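## Task

Carry the blue rack holding tubes from the counter to the desk, and carry the empty yellow rack from the desk to the counter, passing through the self-closing door. At the end both racks stand upright, each tube sits fully seated in a hole of the blue rack, and the door is closed. A rack or tube reaching the floor is a failure. Either or both robots may work. Finish by opening the grippers and backing away; a robot that falls or is left leaning is a failure.

## Robot and tools

Robots: two identical Hello Robot Stretch 3 units, r1 and r2. Each has a two-wheel differential base (0.33 m long, 0.34 m wide, small passive caster at the back), a mast with a lift, and one telescoping arm that sticks out to the robot's RIGHT side. The base cannot slide sideways, so the gripper is moved forward or back by driving. Spinning in place pivots about a point 0.05 m behind the front edge; with the arm in and wrist folded the sweep radius is 0.28 m, larger if the wrist is level and unfolded. Objects may occasionally get nudged by an outside push.

Frames: each robot reports in its own base frame (origin on the floor between the drive wheels, x forward, y left, z up). hand_pose is in that frame, located where the closed fingertips meet; with all wrist joints at zero its x points up, y back along the arm toward the mast, z toward the robot's rear. Odometry is the base frame at scene start, heading positive to the left in -3.142..3.142. The robots share no frame, so their relative placement comes only from images, lidar_m, wrist_depth_mm and head_depth_mm.

Tool execute_actions: arguments actions (a list holding exactly one action, or empty to just read state and images) and optional cameras (list of camera names, or "all"/null for all, [] for none). The action is an object keyed per robot, "r1" and/or "r2"; each robot gets its own entry. Inside: "base" with exactly one of translate_m (relative straight drive in metres from the current base position, forward positive, -1 to 1) or rotate_rad (relative spin in radians, counter-clockwise/left positive, -3.2 to 3.2). "joints" is a set of absolute targets by name: lift_m 0 to 1.1 (arm height), arm_m 0 to 0.52 (extension), wrist_yaw_rad -1.345 to 4.42 (0 along the arm, positive toward the front, 3.0 folded over the base), wrist_pitch_rad -1.57 to 0.451 (0 level, negative tips fingers down), wrist_roll_rad -2.911 to 2.911 (0 fingers side by side), gripper_m -0.089 to 0.179 (larger is more open; real fingertip gap is 0.007 less near closed, 0.025 less fully open, zero below 0.007), head_pan_rad -3.953 to 1.73 (0 ahead, positive left, -1.57 toward the arm), head_tilt_rad -1.53 to 0.419 (negative down). Optional "contact_limits": {"arm_m": effort percent 1-100} halts the arm when its effort hits that value; lower is softer but too low stops instantly. Everything in one action starts together; each action lasts at most 15 s. An unknown key or out-of-range number rejects the whole call. Joints or robots left out may keep driving to earlier targets. Example: {"r1": {"base": {"translate_m": 0.3}}, "r2": {"joints": {"head_pan_rad": -0.8}}}.

wait: seconds 0 to 10, commands nothing and returns state and images. zoom_image: camera name and region [x0, y0, x1, y1] in pixels from the top-left, at most 504x504. finished_scene: scene number (1 or 2); irreversible, reports success and gives the next task. Cameras: r1_/r2_ head_camera, nav_camera (both on the pan/tilt head) and wrist_camera.

Result lines: base_status and joint_status give how each commanded motion ended: done (for the base, wheels turned fully even if slipping), off_target (stopped short, may still push), contact_stop (arm or lift hit something firmly and went slack), time_out, torque_fault (wrist servo off for 10 s, limp). on_its_own covers uncommanded parts; its "held at" is the target, not the position. motor_effort is percent of maximum, positive toward higher values, bracket is the action's peak; readings are noisy and biased. Positive wheel effort pushes forward. base_odometry counts wheel turns, so slip shows as travel; turned_by_wheels and turned_by_imu give turn since last result; base_tilt reports forward/right lean in degrees with a few degrees of fixed bias. lidar_m: 12 distances in metres, 30-degree sectors starting straight ahead and going counter-clockwise (4th left, 7th behind, 10th right), plane 0.17 m up, range 0.15-12, "-" means nothing; sees legs not tabletops, sees the other robot. wrist_depth_mm (45-1000) and head_depth_mm (280-4000) are 7x7 median-depth grids from top-left. The gripper reading never proves a grasp; check images.

Speed: base is fast (0.30 m/s, 1.9 rad/s) only with lift_m under 0.30, arm_m under 0.03 and wrist_yaw_rad above 2.54; otherwise 0.10 m/s and 0.63 rad/s. Fold or unfold the wrist only with lift_m 0.32-0.95, pitch -0.4 and roll near 0; once folded, lift may go to 0.25. With yaw below -0.4 keep pitch at -0.5 or lower.

Gripping: command gripper_m below the object's width (lower squeezes harder, but the stall guard eases off); release by going at least 0.02 above the touch value; resend a new value to re-squeeze.

Avoid: robots pressing against each other (fatal; base contact plus millimetres more is a hard press), dropping racks or tubes to the floor, slamming the door, tipping. Arm pushes on rigid things with the gripper above about 0.45 m can tip a robot, more so after a prior contact_stop or with raised limits. Driving while holding or hooked on something fixed, or snagging furniture (especially reversing), can tip it: back out in small steps, pull the gripper free, and lower lift to about 0.2 if still leaning. Shared loads are risky because the two bases travel up to 2.5 cm differently per metre. A reported stop cancels the rest of that reply's calls. The robots keep holding the last command while you think.

Each tool is called after "Emit:" as name(argument=value, ...) on one line, values as JSON.

## Session

Emit:
execute_actions(actions=[])

Scene clock: 0.00 s.
r1.base_odometry: x=+0.000 y=+0.000 heading=+0.000 (m, m, rad; r1's odometry frame)
r1.turned_by_wheels: +0.000 (rad since the last result)
r1.turned_by_imu: +0.000 (rad since the last result)
r1.base_tilt: forward=+0.2 right=-0.8 (deg)
r1.lidar_m: 1.07 2.69 1.36 1.35 1.33 1.39 1.09 1.06 0.94 0.72 0.70 0.74
r1.head_depth_mm: 884 884 886 888 893 900 900 / 1012 1013 1019 1028 1030 1031 1038 / 1185 1317 1328 1332 1336 1342 1347 / 1430 1526 1602 1611 1620 1629 1649 / 1715 1899 1929 1935 1932 1932 1898 / 1778 2317 2511 2546 2556 2618 2258 / 1778 2556 2590 2575 2542 2542 2372
r1.base_status: not commanded
r1.joint_positions: lift_m=+0.396 arm_m=+0.001 wrist_yaw_rad=+2.943 wrist_pitch_rad=-0.602 wrist_roll_rad=+0.006 gripper_m=+0.037 head_pan_rad=-0.016 head_tilt_rad=+0.015
r1.joint_status: not commanded
r1.motor_effort: left_wheel=+0 right_wheel=+1 lift_m=+38 arm_m=+0 wrist_yaw_rad=+1 wrist_pitch_rad=+8 wrist_roll_rad=+0 gripper_m=+0 head_pan_rad=-1 head_tilt_rad=+1 (%)
r1.hand_pose: x=+0.0179 y=+0.0478 z=+0.3696 quat_wxyz=(+0.276, +0.694, +0.141, +0.649) (m; r1's base frame)
r1.wrist_depth_mm: - - - - - - - / - - - - - - - / 845 - 914 937 948 979 - / 727 709 745 775 763 796 816 / 601 627 655 644 671 673 692 / 533 546 - 568 580 589 597 / 484 - - 502 496 512 516
r2.base_odometry: x=+0.000 y=+0.000 heading=+0.000 (m, m, rad; r2's odometry frame)
r2.turned_by_wheels: +0.000 (rad since the last result)
r2.turned_by_imu: +0.000 (rad since the last result)
r2.base_tilt: forward=-1.2 right=+1.6 (deg)
r2.lidar_m: 2.12 1.71 1.67 1.52 1.14 1.11 1.17 0.96 0.94 1.00 1.43 2.01
r2.head_depth_mm: 1894 1950 1942 1947 1954 1953 1924 / 1935 2070 2075 2058 2056 2062 2022 / 1946 2206 2208 2217 2219 2219 2079 / 1929 2380 2361 2394 2379 2385 2049 / 1980 2460 2541 2546 2568 2545 2062 / 1992 2225 2245 2276 2348 2360 2039 / 1896 1980 1998 2017 2054 2082 2012
r2.base_status: not commanded
r2.joint_positions: lift_m=+0.403 arm_m=+0.002 wrist_yaw_rad=+3.144 wrist_pitch_rad=-0.400 wrist_roll_rad=+0.019 gripper_m=+0.037 head_pan_rad=-0.006 head_tilt_rad=-0.010
r2.joint_status: not commanded
r2.motor_effort: left_wheel=+0 right_wheel=+0 lift_m=+22 arm_m=+0 wrist_yaw_rad=+0 wrist_pitch_rad=+5 wrist_roll_rad=+0 gripper_m=+1 head_pan_rad=+0 head_tilt_rad=+2 (%)
r2.hand_pose: x=-0.0218 y=+0.0793 z=+0.4194 quat_wxyz=(+0.141, +0.699, +0.140, +0.687) (m; r2's base frame)
r2.wrist_depth_mm: 848 - - - - - - / 861 - - - - - - / 923 - - - - - - / 936 935 927 907 898 898 871 / 775 766 759 753 766 730 720 / 649 641 657 630 - 614 608 / 561 554 567 557 543 537 532
pictures: r1_head_camera (sideways: a quarter turn clockwise sets it upright), r1_nav_camera (sideways: a quarter turn counterclockwise sets it upright), r1_wrist_camera, r2_head_camera (sideways: a quarter turn clockwise sets it upright), r2_nav_camera (sideways: a quarter turn counterclockwise sets it upright), r2_wrist_camera
Images, in order (width x height): r1_head_camera 896x504, r1_nav_camera 672x504, r1_wrist_camera 644x364, r2_head_camera 896x504, r2_nav_camera 672x504, r2_wrist_camera 644x364.

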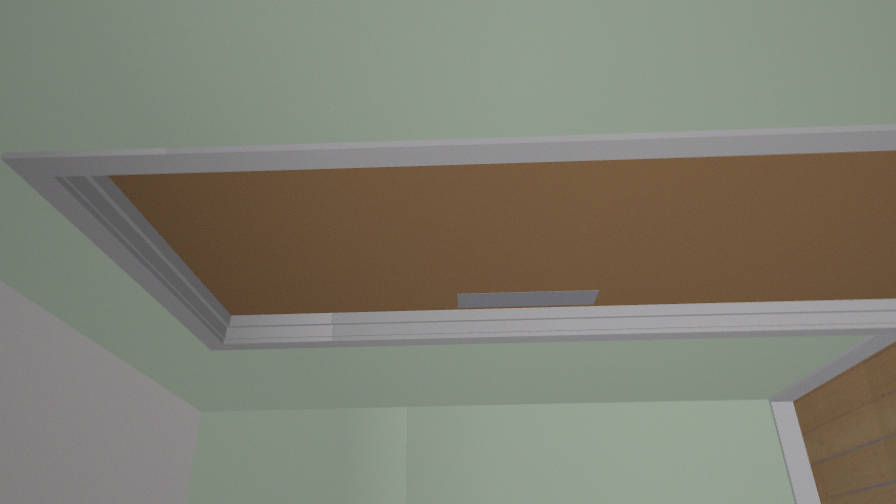

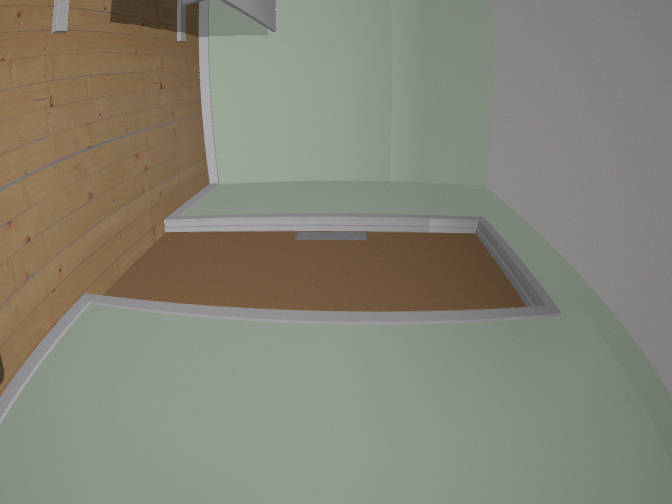

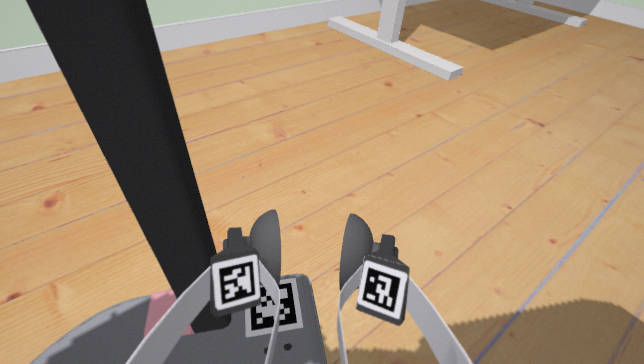

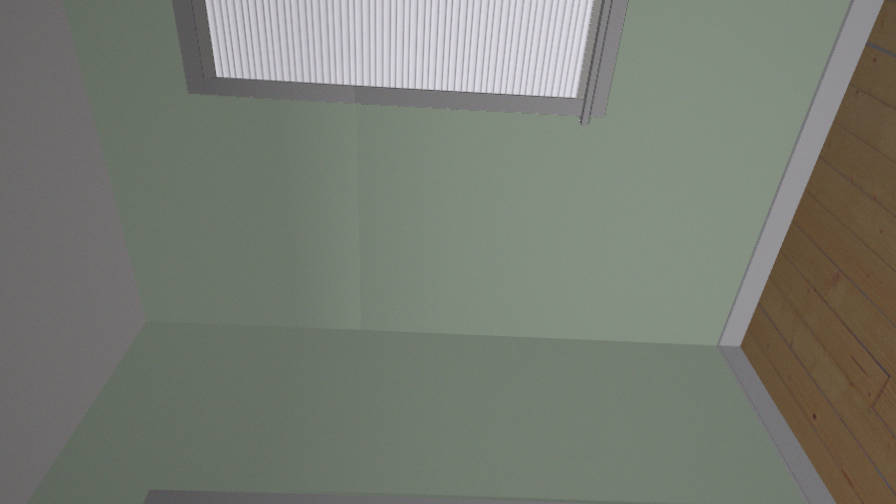

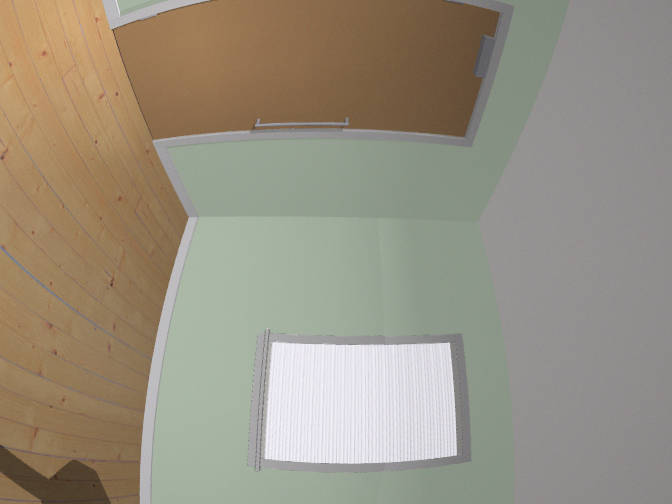

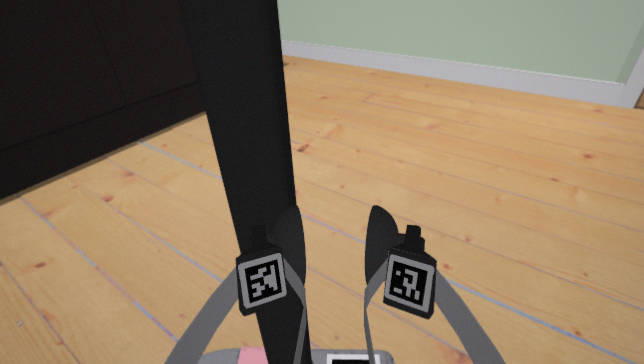

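Emit:
execute_actions(actions=[{"r1":{"joints":{"head_pan_rad":1.1,"head_tilt_rad":-0.5}},"r2":{"joints":{"head_pan_rad":-3.7,"head_tilt_rad":-0.5}}}], cameras=["r1_head_camera","r1_nav_camera","r2_head_camera","r2_nav_camera"])

Scene clock: 8.87 s.
r1.base_odometry: x=+0.000 y=+0.000 heading=+0.000 (m, m, rad; r1's odometry frame)
r1.turned_by_wheels: +0.000 (rad since the last result)
r1.turned_by_imu: -0.001 (rad since the last result)
r1.base_tilt: forward=+0.0 right=-0.8 (deg)
r1.lidar_m: 1.06 2.69 1.36 1.35 1.33 1.39 1.09 1.06 0.94 0.72 0.70 0.74
r1.head_depth_mm: 2320 2503 2390 2744 2000 1588 1302 / 2454 2661 1976 2521 2028 1584 1307 / 2257 2480 1977 1387 2019 1587 1314 / 1950 2110 2008 1475 1941 1592 1311 / 1708 1841 1856 1554 1901 1595 1305 / 1534 1623 1700 1829 1910 1594 1317 / 1379 1459 1543 1644 1747 1601 1317
r1.base_status: not commanded
r1.joint_positions: lift_m=+0.396 arm_m=+0.001 wrist_yaw_rad=+2.943 wrist_pitch_rad=-0.602 wrist_roll_rad=+0.006 gripper_m=+0.037 head_pan_rad=+1.093 head_tilt_rad=-0.493
r1.joint_status: all done
r1.motor_effort: left_wheel=+1(0) right_wheel=+1(1) lift_m=+37(38) arm_m=+0(0) wrist_yaw_rad=+0(0) wrist_pitch_rad=+8(7) wrist_roll_rad=+0(0) gripper_m=+0(0) head_pan_rad=+4(50) head_tilt_rad=-3(27) (%)
r1.hand_pose: x=+0.0179 y=+0.0478 z=+0.3696 quat_wxyz=(+0.276, +0.694, +0.141, +0.649) (m; r1's base frame)
r1.wrist_depth_mm: - - - - - - - / - - - - - - - / 853 - 887 922 939 964 997 / 709 697 755 769 755 799 812 / 604 626 667 649 668 681 683 / 538 555 - 574 588 577 586 / 485 - - 497 501 514 520
r2.base_odometry: x=+0.000 y=+0.000 heading=+0.000 (m, m, rad; r2's odometry frame)
r2.turned_by_wheels: +0.000 (rad since the last result)
r2.turned_by_imu: +0.000 (rad since the last result)
r2.base_tilt: forward=-1.3 right=+1.7 (deg)
r2.lidar_m: 2.12 1.71 1.67 1.52 1.14 1.11 1.17 0.96 0.94 1.00 1.43 2.01
r2.head_depth_mm: 1449 1576 1310 1232 1396 1563 - / 1457 1593 1283 1240 1402 1555 1302 / 1458 1614 1262 1239 1413 1550 1279 / 1469 1606 1237 1246 1415 1530 1271 / 1473 1613 1208 1250 1426 1518 1267 / 1482 1631 1197 1262 1424 1516 1259 / 1490 1629 1178 1252 1422 1506 1255
r2.base_status: not commanded
r2.joint_positions: lift_m=+0.403 arm_m=+0.002 wrist_yaw_rad=+3.144 wrist_pitch_rad=-0.400 wrist_roll_rad=+0.019 gripper_m=+0.037 head_pan_rad=-3.693 head_tilt_rad=-0.494
r2.joint_status: all done
r2.motor_effort: left_wheel=+0(0) right_wheel=+0(0) lift_m=+22(22) arm_m=+0(0) wrist_yaw_rad=+0(0) wrist_pitch_rad=+5(5) wrist_roll_rad=+0(0) gripper_m=+1(0) head_pan_rad=-5(53) head_tilt_rad=-1(22) (%)
r2.hand_pose: x=-0.0218 y=+0.0793 z=+0.4194 quat_wxyz=(+0.141, +0.699, +0.140, +0.687) (m; r2's base frame)
r2.wrist_depth_mm: 831 - - - - - - / 866 - - - - - - / 919 - - - - - - / 932 936 930 911 911 903 876 / 767 767 766 741 766 727 723 / 648 642 651 630 - 617 613 / 560 558 566 558 542 542 534
pictures: r1_head_camera (sideways: a quarter turn clockwise sets it upright), r1_nav_camera (sideways: a quarter turn counterclockwise sets it upright), r2_head_camera (sideways: a quarter turn clockwise sets it upright), r2_nav_camera (sideways: a quarter turn counterclockwise sets it upright)
camera_calibration (this result's frames):
r1_head_camera: T_world_to_cam=[[-0.23008, -0.390857, -0.891232, 1.18166], [-0.863457, 0.50442, 0.0016917, 0.0000858041], [0.448894, 0.76993, -0.453545, 0.536299], [0, 0, 0, 1]] pos_world=[0.0312074, 0.0489025, 1.29636]
r1_nav_camera: T_world_to_cam=[[0.239081, 0.456814, 0.856832, -1.07614], [0.865919, -0.499572, 0.0247263, 0.0180709], [0.439345, 0.736036, -0.515002, 0.619784], [0, 0, 0, 1]] pos_world=[-0.0306617, 0.0444404, 1.24081]
r2_head_camera: T_world_to_cam=[[0.458661, -0.225506, -0.859522, 1.14026], [-0.514849, -0.85581, -0.050204, 0.0731735], [-0.724266, 0.46555, -0.508628, 0.626995], [0, 0, 0, 1]] pos_world=[-0.0312097, 0.0278603, 1.30266]
r2_nav_camera: T_world_to_cam=[[-0.420446, 0.227681, 0.878286, -1.0999], [0.537352, 0.842463, 0.0388424, 0.00336338], [-0.73108, 0.48828, -0.476555, 0.580933], [0, 0, 0, 1]] pos_world=[-0.0395463, -0.0360658, 1.24274]
Images, in order (width x height): r1_head_camera 896x504, r1_nav_camera 672x504, r2_head_camera 896x504, r2_nav_camera 672x504.

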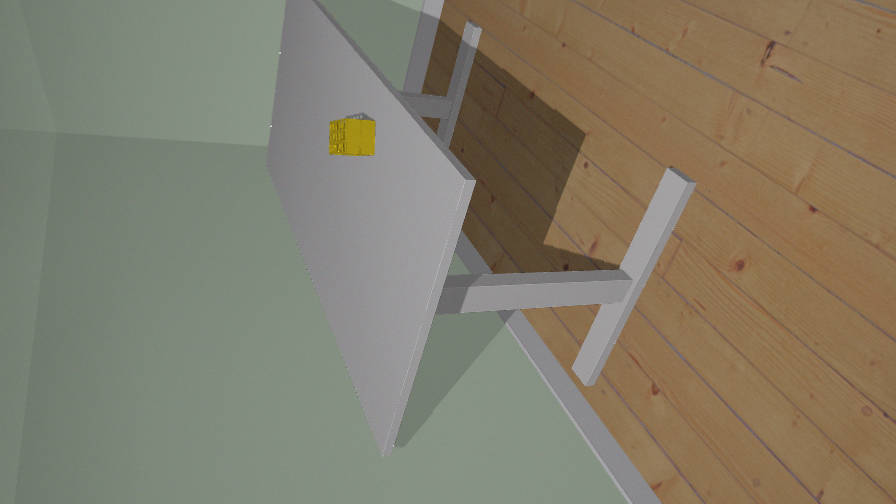

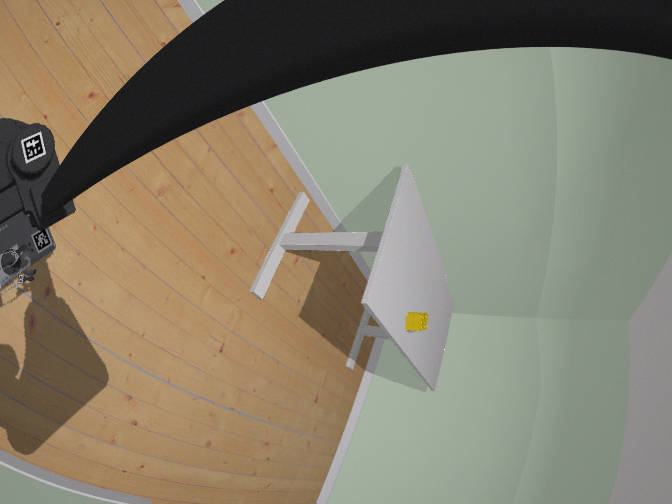

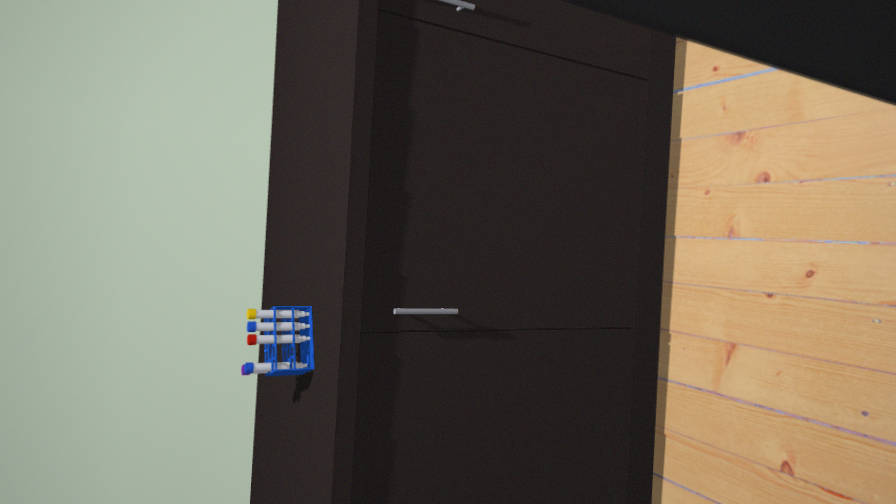

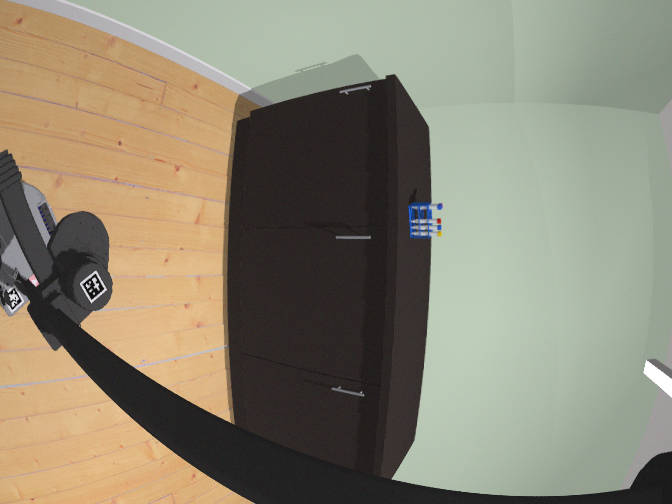

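Emit:
zoom_image(camera="r2_head_camera", region=[220, 280, 360, 420])

Emit:
zoom_image(camera="r1_head_camera", region=[300, 90, 400, 190])

Region (220, 280, 360, 420) of r2_head_camera's 896x504 image, scaled by 3.600, with more detail than that image has.

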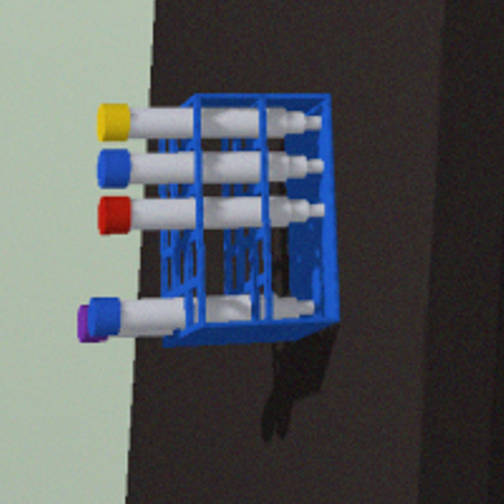

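Region (300, 90, 400, 190) of r1_head_camera's 896x504 image, scaled by 5.040, with more detail than that image has.

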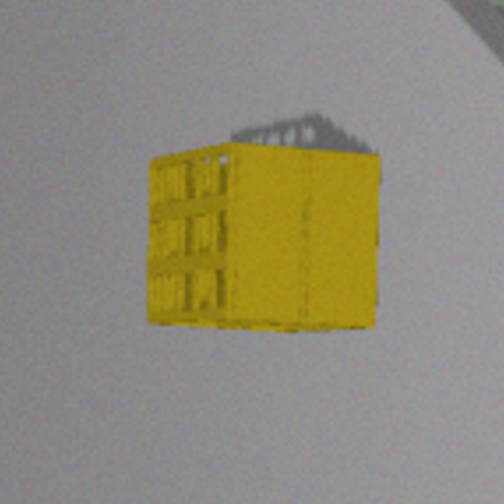

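Emit:
execute_actions(actions=[{"r1":{"base":{"rotate_rad":0.48},"joints":{"lift_m":0.28}},"r2":{"base":{"rotate_rad":-0.24},"joints":{"lift_m":0.6,"head_pan_rad":-1.57,"head_tilt_rad":-0.6}}}], cameras=[])

Emit:
execute_actions(actions=[{"r1":{"base":{"translate_m":1.0}},"r2":{"base":{"translate_m":-0.4},"joints":{"lift_m":0.93}}}], cameras=[])

Emit:
execute_actions(actions=[{"r1":{"base":{"translate_m":0.75},"joints":{"head_pan_rad":-1.57,"head_tilt_rad":-0.7}},"r2":{"base":{"translate_m":-0.23}}}], cameras=["r1_nav_camera","r1_head_camera"])

Emit:
execute_actions(actions=[{"r1":{"base":{"rotate_rad":-2.75}},"r2":{"base":{"rotate_rad":-1.89}}}], cameras=["r1_head_camera","r2_head_camera"])

Scene clock: 34.87 s.
r1.base_odometry: x=+0.000 y=+0.000 heading=+0.480 (m, m, rad; r1's odometry frame)
r1.turned_by_wheels: +0.480 (rad since the last result)
r1.turned_by_imu: +0.474 (rad since the last result)
r1.base_tilt: forward=+0.2 right=-0.9 (deg)
r1.lidar_m: 2.69 1.36 1.36 1.32 1.37 1.10 1.07 0.98 0.73 0.70 0.73 1.01
r1.head_depth_mm: 1460 1617 1741 1459 1633 1573 1307 / 1384 1519 1642 1889 1960 1583 1305 / 1317 1424 1553 1738 1899 1588 1308 / 1240 1351 1481 1632 1815 1593 1307 / 1178 1279 1394 1518 1697 1586 1309 / 1132 1215 1324 1439 1589 1592 1321 / 1080 1156 1250 1358 1492 1552 1312
r1.base_status: done
r1.joint_positions: lift_m=+0.280 arm_m=+0.001 wrist_yaw_rad=+2.943 wrist_pitch_rad=-0.602 wrist_roll_rad=+0.006 gripper_m=+0.037 head_pan_rad=+1.093 head_tilt_rad=-0.494
r1.joint_status: all done
r1.motor_effort: left_wheel=-1(4) right_wheel=+2(7) lift_m=+25(37) arm_m=+0(0) wrist_yaw_rad=+1(2) wrist_pitch_rad=+8(8) wrist_roll_rad=+0(0) gripper_m=+0(0) head_pan_rad=+4(4) head_tilt_rad=-2(3) (%)
r1.hand_pose: x=+0.0179 y=+0.0477 z=+0.2542 quat_wxyz=(+0.276, +0.694, +0.141, +0.649) (m; r1's base frame)
r1.wrist_depth_mm: - - - - - - - / 794 - 887 912 939 975 970 / 640 - 698 715 726 756 793 / 559 541 561 573 604 608 631 / 483 - - 527 511 523 522 / - - - - 455 445 453 / - - - 384 383 393 396
r2.base_odometry: x=+0.000 y=+0.000 heading=-0.240 (m, m, rad; r2's odometry frame)
r2.turned_by_wheels: -0.240 (rad since the last result)
r2.turned_by_imu: -0.235 (rad since the last result)
r2.base_tilt: forward=-1.2 right=+1.7 (deg)
r2.lidar_m: 2.02 1.85 1.67 1.68 1.25 1.11 1.11 1.05 0.94 0.95 1.15 2.01
r2.head_depth_mm: 745 817 907 1014 1159 1340 1225 / 772 846 944 1063 1219 1377 1215 / 798 882 988 1122 1290 1417 1212 / 830 915 1028 1173 1369 1427 1213 / 860 958 1083 1246 1465 1417 1199 / 890 998 1133 1313 1556 1411 1195 / 930 1042 1196 1397 1605 1407 1186
r2.base_status: done
r2.joint_positions: lift_m=+0.600 arm_m=+0.002 wrist_yaw_rad=+3.144 wrist_pitch_rad=-0.401 wrist_roll_rad=+0.019 gripper_m=+0.037 head_pan_rad=-1.577 head_tilt_rad=-0.593
r2.joint_status: all done
r2.motor_effort: left_wheel=+2(6) right_wheel=-2(6) lift_m=+25(25) arm_m=+0(0) wrist_yaw_rad=+0(0) wrist_pitch_rad=+6(5) wrist_roll_rad=+0(0) gripper_m=+1(0) head_pan_rad=+5(54) head_tilt_rad=-2(8) (%)
r2.hand_pose: x=-0.0218 y=+0.0792 z=+0.6164 quat_wxyz=(+0.142, +0.699, +0.140, +0.687) (m; r2's base frame)
r2.wrist_depth_mm: 926 - - - - - - / 952 - - - - - - / - - - - - - - / - - - - - - - / - - - - - - - / 881 869 901 854 - 831 828 / 747 762 754 744 738 730 723
pictures: none
No camera images: the call's "cameras" was empty. Leave "cameras" out to get every camera's image.

Scene clock: 39.97 s.
r1.base_odometry: x=+0.887 y=+0.462 heading=+0.480 (m, m, rad; r1's odometry frame)
r1.turned_by_wheels: +0.000 (rad since the last result)
r1.turned_by_imu: -0.006 (rad since the last result)
r1.base_tilt: forward=+0.1 right=-0.7 (deg)
r1.lidar_m: 1.70 1.57 1.35 0.84 1.35 1.87 2.06 1.00 0.74 0.70 0.82 1.10
r1.head_depth_mm: 1465 1609 1739 1227 970 1573 1313 / 1376 1511 1645 1233 896 1576 1304 / 1298 1423 1561 1235 864 1538 1309 / 1233 1338 1460 1236 893 1457 1309 / 1175 1266 1381 1240 902 752 1313 / 1120 1207 1312 1247 903 708 1242 / 1073 1149 1241 1252 904 710 1251
r1.base_status: done
r1.joint_positions: lift_m=+0.280 arm_m=+0.001 wrist_yaw_rad=+2.943 wrist_pitch_rad=-0.602 wrist_roll_rad=+0.006 gripper_m=+0.037 head_pan_rad=+1.093 head_tilt_rad=-0.494
r1.joint_status: not commanded
r1.motor_effort: left_wheel=-1(6) right_wheel=+2(10) lift_m=+25(26) arm_m=+0(0) wrist_yaw_rad=+1(0) wrist_pitch_rad=+8(8) wrist_roll_rad=+0(0) gripper_m=+0(0) head_pan_rad=+4(4) head_tilt_rad=-3(2) (%)
r1.hand_pose: x=+0.0178 y=+0.0477 z=+0.2541 quat_wxyz=(+0.277, +0.694, +0.141, +0.649) (m; r1's base frame)
r1.wrist_depth_mm: - - - - - - - / 832 - 885 868 932 951 996 / 647 - 683 709 734 740 781 / 550 547 574 597 594 619 622 / 491 - - 506 511 512 522 / - - - - 452 449 450 / - - - 386 383 395 402
r2.base_odometry: x=-0.389 y=+0.095 heading=-0.240 (m, m, rad; r2's odometry frame)
r2.turned_by_wheels: +0.000 (rad since the last result)
r2.turned_by_imu: -0.002 (rad since the last result)
r2.base_tilt: forward=-1.3 right=+1.7 (deg)
r2.lidar_m: 2.40 2.01 1.81 1.34 0.83 0.74 0.74 0.88 0.81 0.81 0.99 1.90
r2.head_depth_mm: 634 695 771 865 961 - - / 655 721 803 909 1018 - - / 678 750 839 952 1095 - - / 703 781 874 1002 1169 - - / 729 816 917 1057 1238 - - / 760 849 964 1115 1323 1449 - / 791 890 1016 1192 1422 1407 1188
r2.base_status: done
r2.joint_positions: lift_m=+0.930 arm_m=+0.002 wrist_yaw_rad=+3.144 wrist_pitch_rad=-0.401 wrist_roll_rad=+0.019 gripper_m=+0.037 head_pan_rad=-1.577 head_tilt_rad=-0.593
r2.joint_status: all done
r2.motor_effort: left_wheel=+2(3) right_wheel=-2(6) lift_m=+25(25) arm_m=+0(0) wrist_yaw_rad=+0(0) wrist_pitch_rad=+5(5) wrist_roll_rad=+0(0) gripper_m=+0(0) head_pan_rad=+4(5) head_tilt_rad=-1(3) (%)
r2.hand_pose: x=-0.0218 y=+0.0791 z=+0.9464 quat_wxyz=(+0.142, +0.699, +0.140, +0.687) (m; r2's base frame)
r2.wrist_depth_mm: - 928 - - - - - / 641 803 - - - - - / 646 827 - - - - - / 662 852 - - - - - / 679 880 - - - - - / 699 909 - - - - - / 709 - - - - - -
pictures: none
No camera images: the call's "cameras" was empty. Leave "cameras" out to get every camera's image.

Scene clock: 44.17 s.
r1.base_odometry: x=+1.552 y=+0.808 heading=+0.480 (m, m, rad; r1's odometry frame)
r1.turned_by_wheels: +0.000 (rad since the last result)
r1.turned_by_imu: -0.005 (rad since the last result)
r1.base_tilt: forward=+0.2 right=-0.9 (deg)
r1.lidar_m: 0.95 0.99 1.02 1.30 1.05 1.86 2.78 1.05 0.82 0.72 0.75 0.98
r1.head_depth_mm: 651 732 833 966 1157 1337 1181 / 651 729 830 968 1156 1338 1175 / 650 729 830 966 1150 1337 1178 / 648 724 829 962 1155 1337 1178 / 639 705 795 903 1067 1282 1180 / 576 647 750 869 1038 1280 1187 / 586 659 749 869 1039 1282 1184
r1.base_status: done
r1.joint_positions: lift_m=+0.280 arm_m=+0.001 wrist_yaw_rad=+2.943 wrist_pitch_rad=-0.602 wrist_roll_rad=+0.006 gripper_m=+0.037 head_pan_rad=-1.563 head_tilt_rad=-0.692
r1.joint_status: all done
r1.motor_effort: left_wheel=+0(7) right_wheel=+1(8) lift_m=+26(25) arm_m=+0(0) wrist_yaw_rad=+0(0) wrist_pitch_rad=+8(8) wrist_roll_rad=+0(0) gripper_m=+0(0) head_pan_rad=-5(53) head_tilt_rad=-3(21) (%)
r1.hand_pose: x=+0.0178 y=+0.0477 z=+0.2541 quat_wxyz=(+0.277, +0.694, +0.141, +0.649) (m; r1's base frame)
r1.wrist_depth_mm: 980 - - - - - 901 / 802 - 865 937 919 950 910 / 650 - 702 719 722 753 765 / 542 546 571 584 607 619 623 / 473 - - 511 511 530 534 / - - - - 445 438 462 / - - - 388 383 389 402
r2.base_odometry: x=-0.612 y=+0.150 heading=-0.240 (m, m, rad; r2's odometry frame)
r2.turned_by_wheels: +0.000 (rad since the last result)
r2.turned_by_imu: -0.001 (rad since the last result)
r2.base_tilt: forward=-1.3 right=+1.7 (deg)
r2.lidar_m: 2.62 2.09 1.88 0.95 0.58 0.52 0.52 0.62 0.73 0.74 0.89 1.72
r2.head_depth_mm: 570 624 693 778 858 - - / 591 651 722 812 916 - - / 611 674 754 854 989 - - / 634 702 788 898 1046 - - / 657 731 825 950 1120 - - / 681 762 866 1002 1198 1377 - / 711 798 911 1070 1286 1401 1190
r2.base_status: done
r2.joint_positions: lift_m=+0.930 arm_m=+0.002 wrist_yaw_rad=+3.144 wrist_pitch_rad=-0.401 wrist_roll_rad=+0.019 gripper_m=+0.037 head_pan_rad=-1.577 head_tilt_rad=-0.593
r2.joint_status: not commanded
r2.motor_effort: left_wheel=+2(3) right_wheel=-1(6) lift_m=+25(24) arm_m=-1(1) wrist_yaw_rad=+0(0) wrist_pitch_rad=+5(5) wrist_roll_rad=+0(0) gripper_m=+0(1) head_pan_rad=+5(5) head_tilt_rad=-2(2) (%)
r2.hand_pose: x=-0.0218 y=+0.0791 z=+0.9464 quat_wxyz=(+0.142, +0.699, +0.140, +0.687) (m; r2's base frame)
r2.wrist_depth_mm: 882 945 - - - - - / 538 576 - - - - - / 441 587 732 - - - - / 473 605 785 - - - - / 480 631 840 - - - - / 494 652 841 - - - - / 512 674 - - - - -
pictures: r1_head_camera (sideways: a quarter turn clockwise sets it upright), r1_nav_camera (sideways: a quarter turn counterclockwise sets it upright)
camera_calibration (this result's frames):
r1_head_camera: T_world_to_cam=[[0.0196833, 0.620098, -0.784278, 1.04067], [0.999071, -0.0422701, -0.00834727, 0.00179312], [-0.0383276, -0.783385, -0.620354, 0.756299], [0, 0, 0, 1]] pos_world=[0.00671183, -0.0527695, 1.28536]
r1_nav_camera: T_world_to_cam=[[0.00308819, -0.674602, 0.738175, -0.920016], [-0.998946, 0.031725, 0.0331719, 0.018459], [-0.0457964, -0.7375, -0.673793, 0.829317], [0, 0, 0, 1]] pos_world=[0.0592604, -0.00960924, 1.23731]
Images, in order (width x height): r1_head_camera 896x504, r1_nav_camera 672x504.

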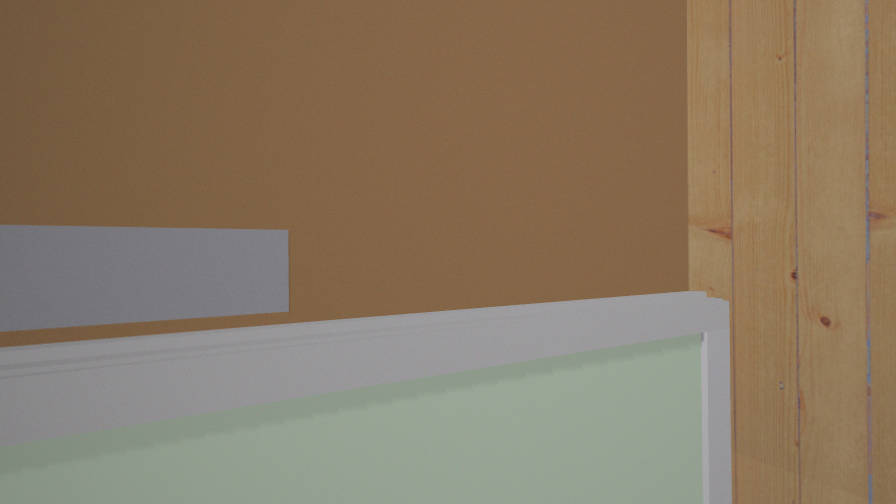

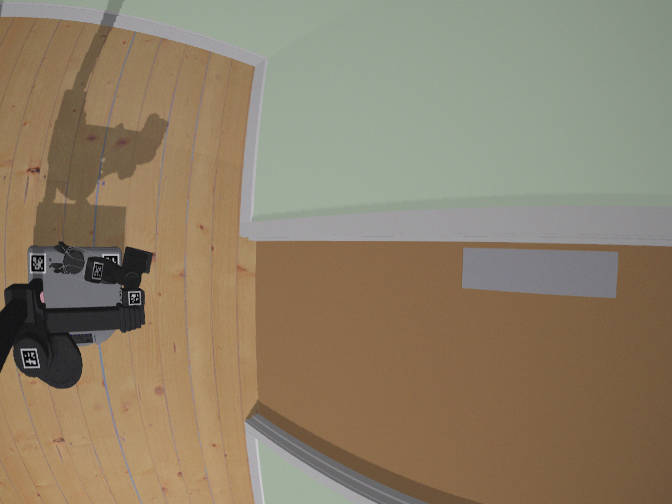

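Scene clock: 48.23 s.
r1.base_odometry: x=+1.552 y=+0.808 heading=-2.270 (m, m, rad; r1's odometry frame)
r1.turned_by_wheels: -2.750 (rad since the last result)
r1.turned_by_imu: -2.712 (rad since the last result)
r1.base_tilt: forward=+0.1 right=-0.8 (deg)
r1.lidar_m: 1.14 0.85 0.72 0.72 0.93 0.95 0.96 1.02 1.30 1.05 1.69 2.81
r1.head_depth_mm: 1065 1174 1194 901 723 1370 1181 / 1109 1225 1188 897 764 1363 1176 / 1150 1283 1190 867 787 1367 1172 / 1192 1337 1198 866 1510 1370 1179 / 1251 1416 1197 900 1523 1368 1184 / 1307 1486 1192 903 1597 1362 1188 / 1365 1568 1705 936 1644 1378 1186
r1.base_status: done
r1.joint_positions: lift_m=+0.280 arm_m=+0.001 wrist_yaw_rad=+2.943 wrist_pitch_rad=-0.602 wrist_roll_rad=+0.006 gripper_m=+0.037 head_pan_rad=-1.563 head_tilt_rad=-0.692
r1.joint_status: not commanded
r1.motor_effort: left_wheel=+1(7) right_wheel=+0(7) lift_m=+26(26) arm_m=-1(1) wrist_yaw_rad=+0(1) wrist_pitch_rad=+8(8) wrist_roll_rad=+0(0) gripper_m=+0(0) head_pan_rad=-5(5) head_tilt_rad=-3(3) (%)
r1.hand_pose: x=+0.0178 y=+0.0476 z=+0.2541 quat_wxyz=(+0.277, +0.694, +0.141, +0.649) (m; r1's base frame)
r1.wrist_depth_mm: 880 838 800 748 767 732 674 / 812 - 848 846 840 791 760 / 667 - 678 699 715 741 782 / 556 544 574 581 592 602 630 / 486 - - 512 516 515 537 / - - - - 446 443 452 / - - - 387 384 398 397
r2.base_odometry: x=-0.612 y=+0.150 heading=-2.130 (m, m, rad; r2's odometry frame)
r2.turned_by_wheels: -1.890 (rad since the last result)
r2.turned_by_imu: -1.855 (rad since the last result)
r2.base_tilt: forward=-1.2 right=+1.7 (deg)
r2.lidar_m: 0.73 0.77 1.07 2.60 2.59 1.94 1.88 0.73 0.53 0.52 0.54 0.74
r2.head_depth_mm: 942 1048 980 685 662 - - / 950 1051 961 678 663 - - / 949 1053 904 672 681 - - / 955 1059 893 665 685 - - / 957 1063 918 659 686 - - / 961 1072 911 650 687 786 - / 967 1073 898 646 687 833 1078
r2.base_status: done
r2.joint_positions: lift_m=+0.930 arm_m=+0.002 wrist_yaw_rad=+3.144 wrist_pitch_rad=-0.401 wrist_roll_rad=+0.019 gripper_m=+0.037 head_pan_rad=-1.577 head_tilt_rad=-0.593
r2.joint_status: not commanded
r2.motor_effort: left_wheel=+2(5) right_wheel=-2(4) lift_m=+25(25) arm_m=-1(1) wrist_yaw_rad=+0(0) wrist_pitch_rad=+5(5) wrist_roll_rad=+0(0) gripper_m=+0(1) head_pan_rad=+4(5) head_tilt_rad=-3(2) (%)
r2.hand_pose: x=-0.0218 y=+0.0791 z=+0.9464 quat_wxyz=(+0.142, +0.699, +0.140, +0.687) (m; r2's base frame)
r2.wrist_depth_mm: - - - - - - 930 / - - - - - - 923 / - - - - - - 937 / - - - - - - 917 / - - - - - - 924 / - - - - - - 926 / - - - - - - 931
pictures: r1_head_camera (sideways: a quarter turn clockwise sets it upright), r2_head_camera (sideways: a quarter turn clockwise sets it upright)
camera_calibration (this result's frames):
r1_head_camera: T_world_to_cam=[[0.0197972, 0.620094, -0.784277, 1.04067], [0.999064, -0.0424536, -0.00834728, 0.00179318], [-0.0384715, -0.783378, -0.620354, 0.7563], [0, 0, 0, 1]] pos_world=[0.00670214, -0.0527696, 1.28536]
r2_head_camera: T_world_to_cam=[[-0.0444421, 0.591554, -0.80504, 1.07229], [0.998763, 0.00833409, -0.0490125, 0.0623829], [-0.0222843, -0.806223, -0.591192, 0.730132], [0, 0, 0, 1]] pos_world=[0.00161965, -0.0461908, 1.29795]
Images, in order (width x height): r1_head_camera 896x504, r2_head_camera 896x504.

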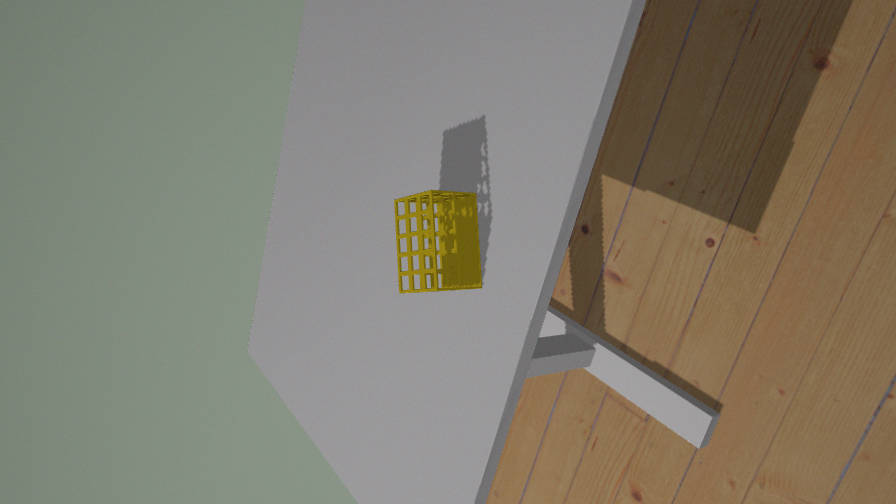

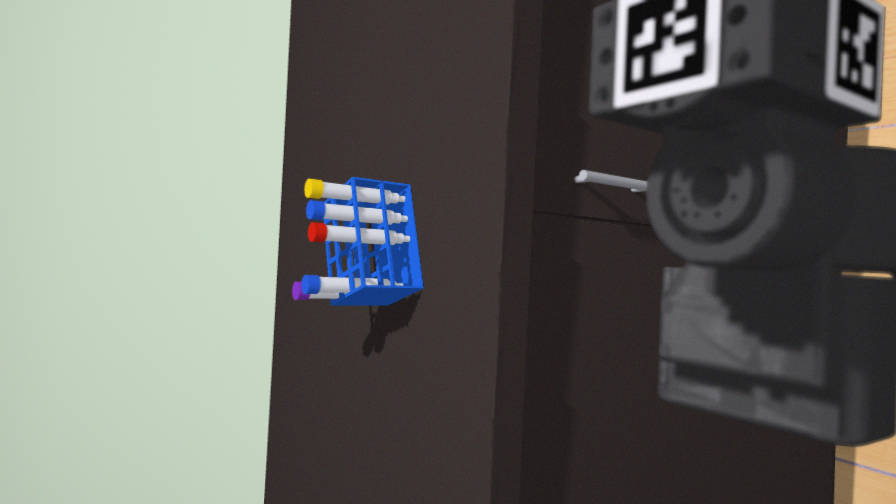

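Emit:
execute_actions(actions=[{"r1":{"base":{"rotate_rad":0.07},"joints":{"lift_m":0.78,"wrist_pitch_rad":-0.4}},"r2":{"base":{"rotate_rad":0.27},"joints":{"lift_m":0.95,"wrist_yaw_rad":0,"wrist_roll_rad":0}}}], cameras=["r2_head_camera","r2_wrist_camera"])

Scene clock: 63.73 s.
r1.base_odometry: x=+1.552 y=+0.808 heading=-2.200 (m, m, rad; r1's odometry frame)
r1.turned_by_wheels: +0.070 (rad since the last result)
r1.turned_by_imu: +0.068 (rad since the last result)
r1.base_tilt: forward=+0.2 right=-0.7 (deg)
r1.lidar_m: 1.05 0.83 0.72 0.74 0.99 0.95 0.98 1.02 1.30 1.05 1.79 2.81
r1.head_depth_mm: 1076 1191 1186 897 722 1367 - / 1125 1249 1189 897 766 1375 - / 1178 1315 1189 866 789 1382 1224 / 1238 1393 1188 865 1555 1366 - / 1309 1471 1194 900 1528 1382 1204 / 1374 1571 1198 934 1647 1367 1186 / 1457 1671 1900 974 1646 1374 1181
r1.base_status: done
r1.joint_positions: lift_m=+0.780 arm_m=+0.001 wrist_yaw_rad=+2.943 wrist_pitch_rad=-0.417 wrist_roll_rad=+0.006 gripper_m=+0.037 head_pan_rad=-1.563 head_tilt_rad=-0.692
r1.joint_status: all done
r1.motor_effort: left_wheel=-1(6) right_wheel=+2(8) lift_m=+49(49) arm_m=+0(1) wrist_yaw_rad=+0(1) wrist_pitch_rad=+11(13) wrist_roll_rad=+0(0) gripper_m=+0(0) head_pan_rad=-4(5) head_tilt_rad=-4(3) (%)
r1.hand_pose: x=+0.0231 y=+0.0741 z=+0.7924 quat_wxyz=(+0.215, +0.705, +0.077, +0.672) (m; r1's base frame)
r1.wrist_depth_mm: - 839 794 718 750 688 652 / 842 913 835 803 789 729 684 / 914 - 956 878 858 788 741 / 995 - - 972 936 867 801 / - - - - - 938 862 / - - - - - - 942 / 943 955 997 969 987 - -
r2.base_odometry: x=-0.612 y=+0.150 heading=-1.860 (m, m, rad; r2's odometry frame)
r2.turned_by_wheels: +0.270 (rad since the last result)
r2.turned_by_imu: +0.265 (rad since the last result)
r2.base_tilt: forward=-1.3 right=+1.7 (deg)
r2.lidar_m: 0.73 0.87 1.57 2.60 2.14 1.88 1.02 0.59 0.52 0.52 0.60 0.73
r2.head_depth_mm: 915 1006 980 675 582 - - / 938 1037 958 676 631 - - / 974 1074 949 670 - - - / 1002 1105 941 665 - - - / 1036 1157 924 662 736 897 1152 / 1068 1199 913 681 781 954 1168 / 1057 1135 902 702 827 1021 1182
r2.base_status: done
r2.joint_positions: lift_m=+0.950 arm_m=+0.002 wrist_yaw_rad=+0.002 wrist_pitch_rad=-0.401 wrist_roll_rad=+0.005 gripper_m=+0.037 head_pan_rad=-1.577 head_tilt_rad=-0.593
r2.joint_status: all done
r2.motor_effort: left_wheel=-1(4) right_wheel=+1(5) lift_m=+25(24) arm_m=-1(0) wrist_yaw_rad=-2(2) wrist_pitch_rad=+5(6) wrist_roll_rad=-3(4) gripper_m=+1(0) head_pan_rad=+4(4) head_tilt_rad=-2(3) (%)
r2.hand_pose: x=-0.0211 y=-0.3739 z=+0.9663 quat_wxyz=(+0.692, +0.141, -0.694, -0.141) (m; r2's base frame)
r2.wrist_depth_mm: 581 737 884 839 760 408 678 / 597 617 565 548 500 366 533 / 426 398 394 391 387 381 378 / 590 436 352 321 302 298 296 / 637 511 439 378 317 285 262 / 656 613 520 434 - 342 311 / 691 819 597 510 441 374 345
pictures: r2_head_camera (sideways: a quarter turn clockwise sets it upright), r2_wrist_camera
camera_calibration (this result's frames):
r2_head_camera: T_world_to_cam=[[-0.044447, 0.591579, -0.805021, 1.07227], [0.998763, 0.00834432, -0.0490121, 0.0623823], [-0.0222771, -0.806204, -0.591218, 0.730165], [0, 0, 0, 1]] pos_world=[0.00162006, -0.0461907, 1.29794]
r2_wrist_camera: T_world_to_cam=[[-0.998764, -0.04084, -0.0283348, 0.00510208], [0.000377124, 0.563796, -0.825914, 1.0388], [0.0497054, -0.824904, -0.563083, 0.400073], [0, 0, 0, 1]] pos_world=[-0.0151818, -0.255442, 1.08338]
Images, in order (width x height): r2_head_camera 896x504, r2_wrist_camera 644x364.

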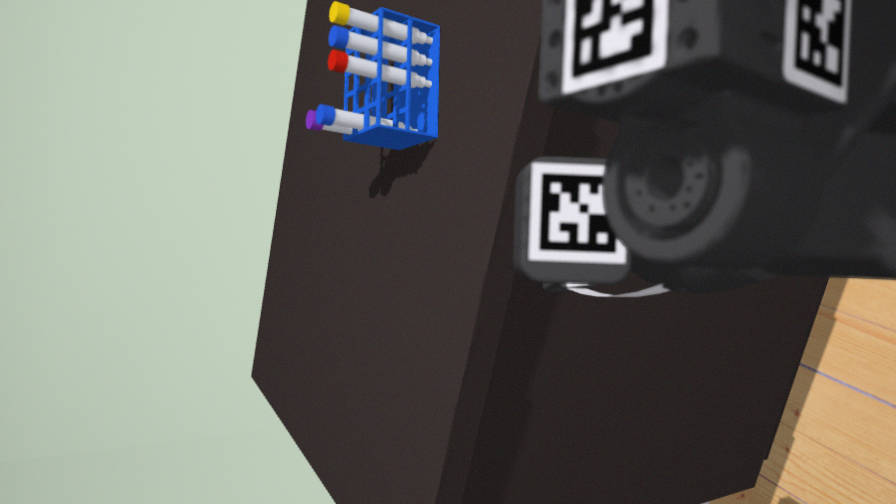

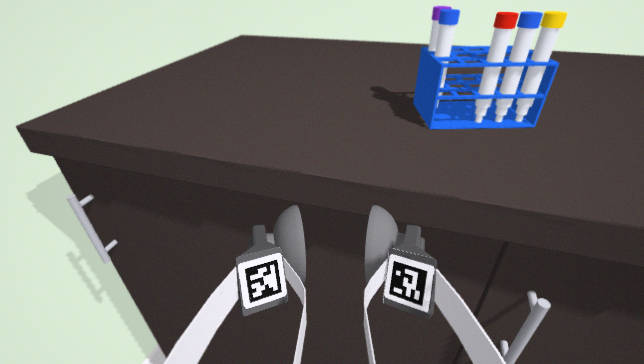

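Emit:
execute_actions(actions=[{"r1":{"base":{"translate_m":-0.07},"joints":{"wrist_yaw_rad":0,"wrist_roll_rad":0,"gripper_m":0.179,"arm_m":0.2}},"r2":{"base":{"translate_m":-0.178},"joints":{"gripper_m":0.179,"arm_m":0.15,"lift_m":0.935}}}], cameras=["r1_wrist_camera","r2_wrist_camera"])

Scene clock: 71.10 s.
r1.base_odometry: x=+1.593 y=+0.865 heading=-2.200 (m, m, rad; r1's odometry frame)
r1.turned_by_wheels: +0.000 (rad since the last result)
r1.turned_by_imu: -0.001 (rad since the last result)
r1.base_tilt: forward=+0.3 right=-0.8 (deg)
r1.lidar_m: 1.12 0.86 0.74 0.78 0.93 0.89 0.92 0.96 1.27 1.06 1.75 2.86
r1.head_depth_mm: 1050 1162 1186 896 743 - - / 1097 1217 1184 935 - 1338 1178 / 1144 1283 1196 931 - 1342 1184 / 1209 1353 1192 865 1548 1373 1178 / 1275 1434 1193 900 1531 1379 1179 / 1342 1527 1193 900 1608 1374 1186 / 1422 1640 1784 935 1640 1375 1181
r1.base_status: done
r1.joint_positions: lift_m=+0.780 arm_m=+0.200 wrist_yaw_rad=+0.003 wrist_pitch_rad=-0.417 wrist_roll_rad=+0.002 gripper_m=+0.179 head_pan_rad=-1.563 head_tilt_rad=-0.692
r1.joint_status: all done
r1.motor_effort: left_wheel=-1(5) right_wheel=+3(2) lift_m=+49(49) arm_m=+4(4) wrist_yaw_rad=-3(4) wrist_pitch_rad=+10(10) wrist_roll_rad=-1(2) gripper_m=+0(99) head_pan_rad=-5(5) head_tilt_rad=-3(3) (%)
r1.hand_pose: x=-0.0207 y=-0.5691 z=+0.7924 quat_wxyz=(+0.692, +0.148, -0.692, -0.146) (m; r1's base frame)
r1.wrist_depth_mm: - - - 885 790 692 636 / - 662 678 742 798 739 666 / 424 443 319 432 502 529 559 / 328 337 313 318 370 382 397 / 274 270 277 287 292 307 309 / - 227 231 237 242 246 255 / 912 223 198 202 206 204 215
r2.base_odometry: x=-0.561 y=+0.320 heading=-1.860 (m, m, rad; r2's odometry frame)
r2.turned_by_wheels: +0.000 (rad since the last result)
r2.turned_by_imu: +0.000 (rad since the last result)
r2.base_tilt: forward=-1.3 right=+1.7 (deg)
r2.lidar_m: 0.90 1.06 1.93 2.65 1.93 1.71 0.93 0.54 0.47 0.47 0.55 0.90
r2.head_depth_mm: 873 959 983 - - 649 779 / 901 991 1027 - - 681 826 / 925 1024 955 - - 720 886 / 956 1060 844 - 662 762 946 / 986 1097 927 684 667 810 1020 / 1022 1139 912 651 702 859 1125 / 1053 1178 898 647 740 919 1161
r2.base_status: done
r2.joint_positions: lift_m=+0.935 arm_m=+0.150 wrist_yaw_rad=+0.001 wrist_pitch_rad=-0.401 wrist_roll_rad=+0.005 gripper_m=+0.179 head_pan_rad=-1.577 head_tilt_rad=-0.593
r2.joint_status: all done
r2.motor_effort: left_wheel=-1(5) right_wheel=+2(2) lift_m=+20(23) arm_m=+6(4) wrist_yaw_rad=-1(2) wrist_pitch_rad=+5(6) wrist_roll_rad=-3(3) gripper_m=+1(100) head_pan_rad=+4(5) head_tilt_rad=-3(1) (%)
r2.hand_pose: x=-0.0213 y=-0.5210 z=+0.9515 quat_wxyz=(+0.691, +0.141, -0.694, -0.141) (m; r2's base frame)
r2.wrist_depth_mm: 698 786 713 660 608 574 534 / 529 521 477 229 266 490 484 / 368 365 340 256 254 350 346 / 282 280 272 270 269 272 270 / 230 237 226 225 224 222 227 / 199 188 190 190 189 188 192 / 298 175 165 164 164 163 157
pictures: r1_wrist_camera, r2_wrist_camera
camera_calibration (this result's frames):
r1_wrist_camera: T_world_to_cam=[[-0.998777, -0.0065319, 0.0490064, -0.0705863], [-0.0450839, 0.527158, -0.84857, 1.00823], [-0.0202914, -0.849742, -0.526808, 0.0993655], [0, 0, 0, 1]] pos_world=[-0.0230288, -0.447523, 0.911359]
r2_wrist_camera: T_world_to_cam=[[-0.998814, -0.0395835, -0.028343, -0.000948493], [0.00108288, 0.563969, -0.825795, 1.10954], [0.0486724, -0.824847, -0.563257, 0.270547], [0, 0, 0, 1]] pos_world=[-0.015317, -0.402621, 1.06861]
Images, in order (width x height): r1_wrist_camera 644x364, r2_wrist_camera 644x364.

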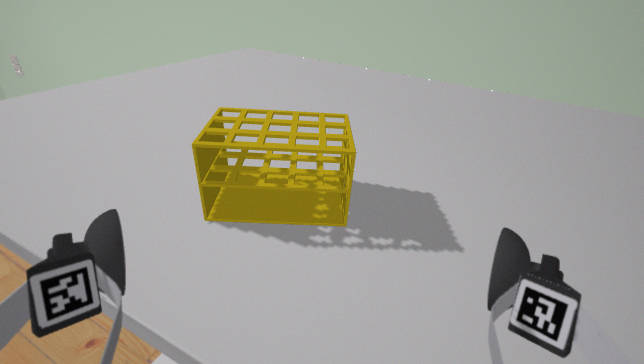

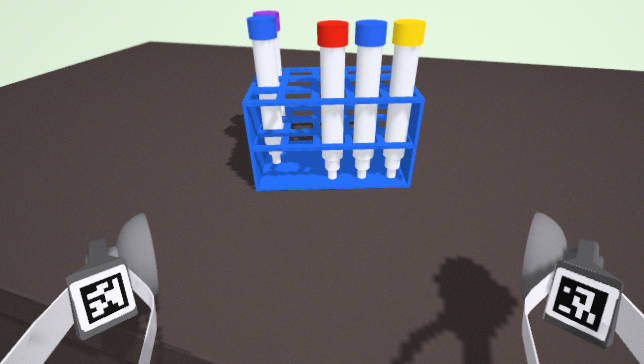

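Emit:
execute_actions(actions=[{"r1":{"base":{"translate_m":0.03},"joints":{"arm_m":0.28,"lift_m":0.752}},"r2":{"joints":{"arm_m":0.24}}}], cameras=["r1_wrist_camera","r2_wrist_camera"])

Scene clock: 80.00 s.
r1.base_odometry: x=+1.576 y=+0.840 heading=-2.200 (m, m, rad; r1's odometry frame)
r1.turned_by_wheels: +0.000 (rad since the last result)
r1.turned_by_imu: -0.001 (rad since the last result)
r1.base_tilt: forward=+0.2 right=-0.8 (deg)
r1.lidar_m: 1.09 0.85 0.73 0.76 0.96 0.91 0.94 0.99 1.28 1.06 1.76 2.85
r1.head_depth_mm: 1059 1162 1188 897 741 - - / 1111 1228 1192 930 - 1339 1164 / 1162 1293 1191 952 1513 1370 1180 / 1223 1372 1193 864 1554 1377 1183 / 1283 1453 1196 903 1508 1373 1178 / 1354 1542 1196 902 1647 1365 1183 / 1430 1655 1832 971 1642 1376 1184
r1.base_status: done
r1.joint_positions: lift_m=+0.752 arm_m=+0.280 wrist_yaw_rad=+0.003 wrist_pitch_rad=-0.417 wrist_roll_rad=+0.002 gripper_m=+0.179 head_pan_rad=-1.563 head_tilt_rad=-0.692
r1.joint_status: all done
r1.motor_effort: left_wheel=-1(2) right_wheel=+2(8) lift_m=+25(46) arm_m=+4(2) wrist_yaw_rad=-2(3) wrist_pitch_rad=+10(10) wrist_roll_rad=-1(1) gripper_m=+0(0) head_pan_rad=-5(4) head_tilt_rad=-3(3) (%)
r1.hand_pose: x=-0.0209 y=-0.6492 z=+0.7653 quat_wxyz=(+0.692, +0.147, -0.692, -0.146) (m; r1's base frame)
r1.wrist_depth_mm: - - 982 831 737 656 585 / - 552 577 621 688 676 616 / 364 378 365 236 422 454 476 / 279 289 212 224 222 324 342 / 234 232 215 228 233 261 264 / - 194 197 203 206 209 218 / 159 166 169 172 176 174 182
r2.base_odometry: x=-0.561 y=+0.320 heading=-1.860 (m, m, rad; r2's odometry frame)
r2.turned_by_wheels: +0.000 (rad since the last result)
r2.turned_by_imu: +0.000 (rad since the last result)
r2.base_tilt: forward=-1.3 right=+1.7 (deg)
r2.lidar_m: 0.90 1.06 1.93 2.65 1.93 1.71 0.93 0.54 0.47 0.47 0.55 0.90
r2.head_depth_mm: 876 962 1021 - 563 662 777 / 898 991 1057 626 578 682 827 / 925 1021 1087 - 605 718 884 / 957 1060 1002 649 632 758 946 / 981 1095 929 634 668 806 1021 / 1021 1138 911 651 702 858 1122 / 1049 1180 900 648 742 920 1160
r2.base_status: not commanded
r2.joint_positions: lift_m=+0.935 arm_m=+0.240 wrist_yaw_rad=+0.001 wrist_pitch_rad=-0.401 wrist_roll_rad=+0.005 gripper_m=+0.179 head_pan_rad=-1.577 head_tilt_rad=-0.593
r2.joint_status: all done
r2.motor_effort: left_wheel=-1(1) right_wheel=+2(2) lift_m=+20(20) arm_m=+5(5) wrist_yaw_rad=-1(1) wrist_pitch_rad=+6(6) wrist_roll_rad=-3(3) gripper_m=+1(0) head_pan_rad=+5(4) head_tilt_rad=-2(2) (%)
r2.hand_pose: x=-0.0214 y=-0.6110 z=+0.9515 quat_wxyz=(+0.691, +0.141, -0.694, -0.141) (m; r2's base frame)
r2.wrist_depth_mm: 671 706 634 593 545 507 478 / 524 517 192 141 136 486 485 / 367 362 198 171 149 347 345 / 282 280 191 171 163 271 269 / 228 237 210 199 184 221 227 / 198 188 191 190 189 187 192 / - 165 165 164 163 162 157
pictures: r1_wrist_camera, r2_wrist_camera
camera_calibration (this result's frames):
r1_wrist_camera: T_world_to_cam=[[-0.998782, -0.00572167, 0.0490071, -0.0694363], [-0.0446603, 0.52705, -0.84866, 1.02743], [-0.0209734, -0.849815, -0.526664, 0.0169257], [0, 0, 0, 1]] pos_world=[-0.0231114, -0.52752, 0.884255]
r2_wrist_camera: T_world_to_cam=[[-0.998815, -0.0395581, -0.0283428, -0.00450125], [0.00109713, 0.563969, -0.825795, 1.16029], [0.0486514, -0.824848, -0.563257, 0.196313], [0, 0, 0, 1]] pos_world=[-0.0153198, -0.492618, 1.06861]
Images, in order (width x height): r1_wrist_camera 644x364, r2_wrist_camera 644x364.

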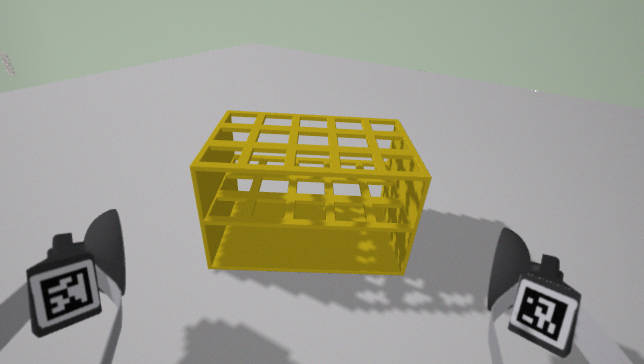

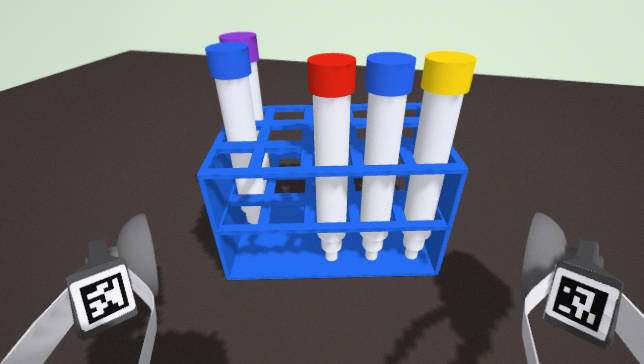

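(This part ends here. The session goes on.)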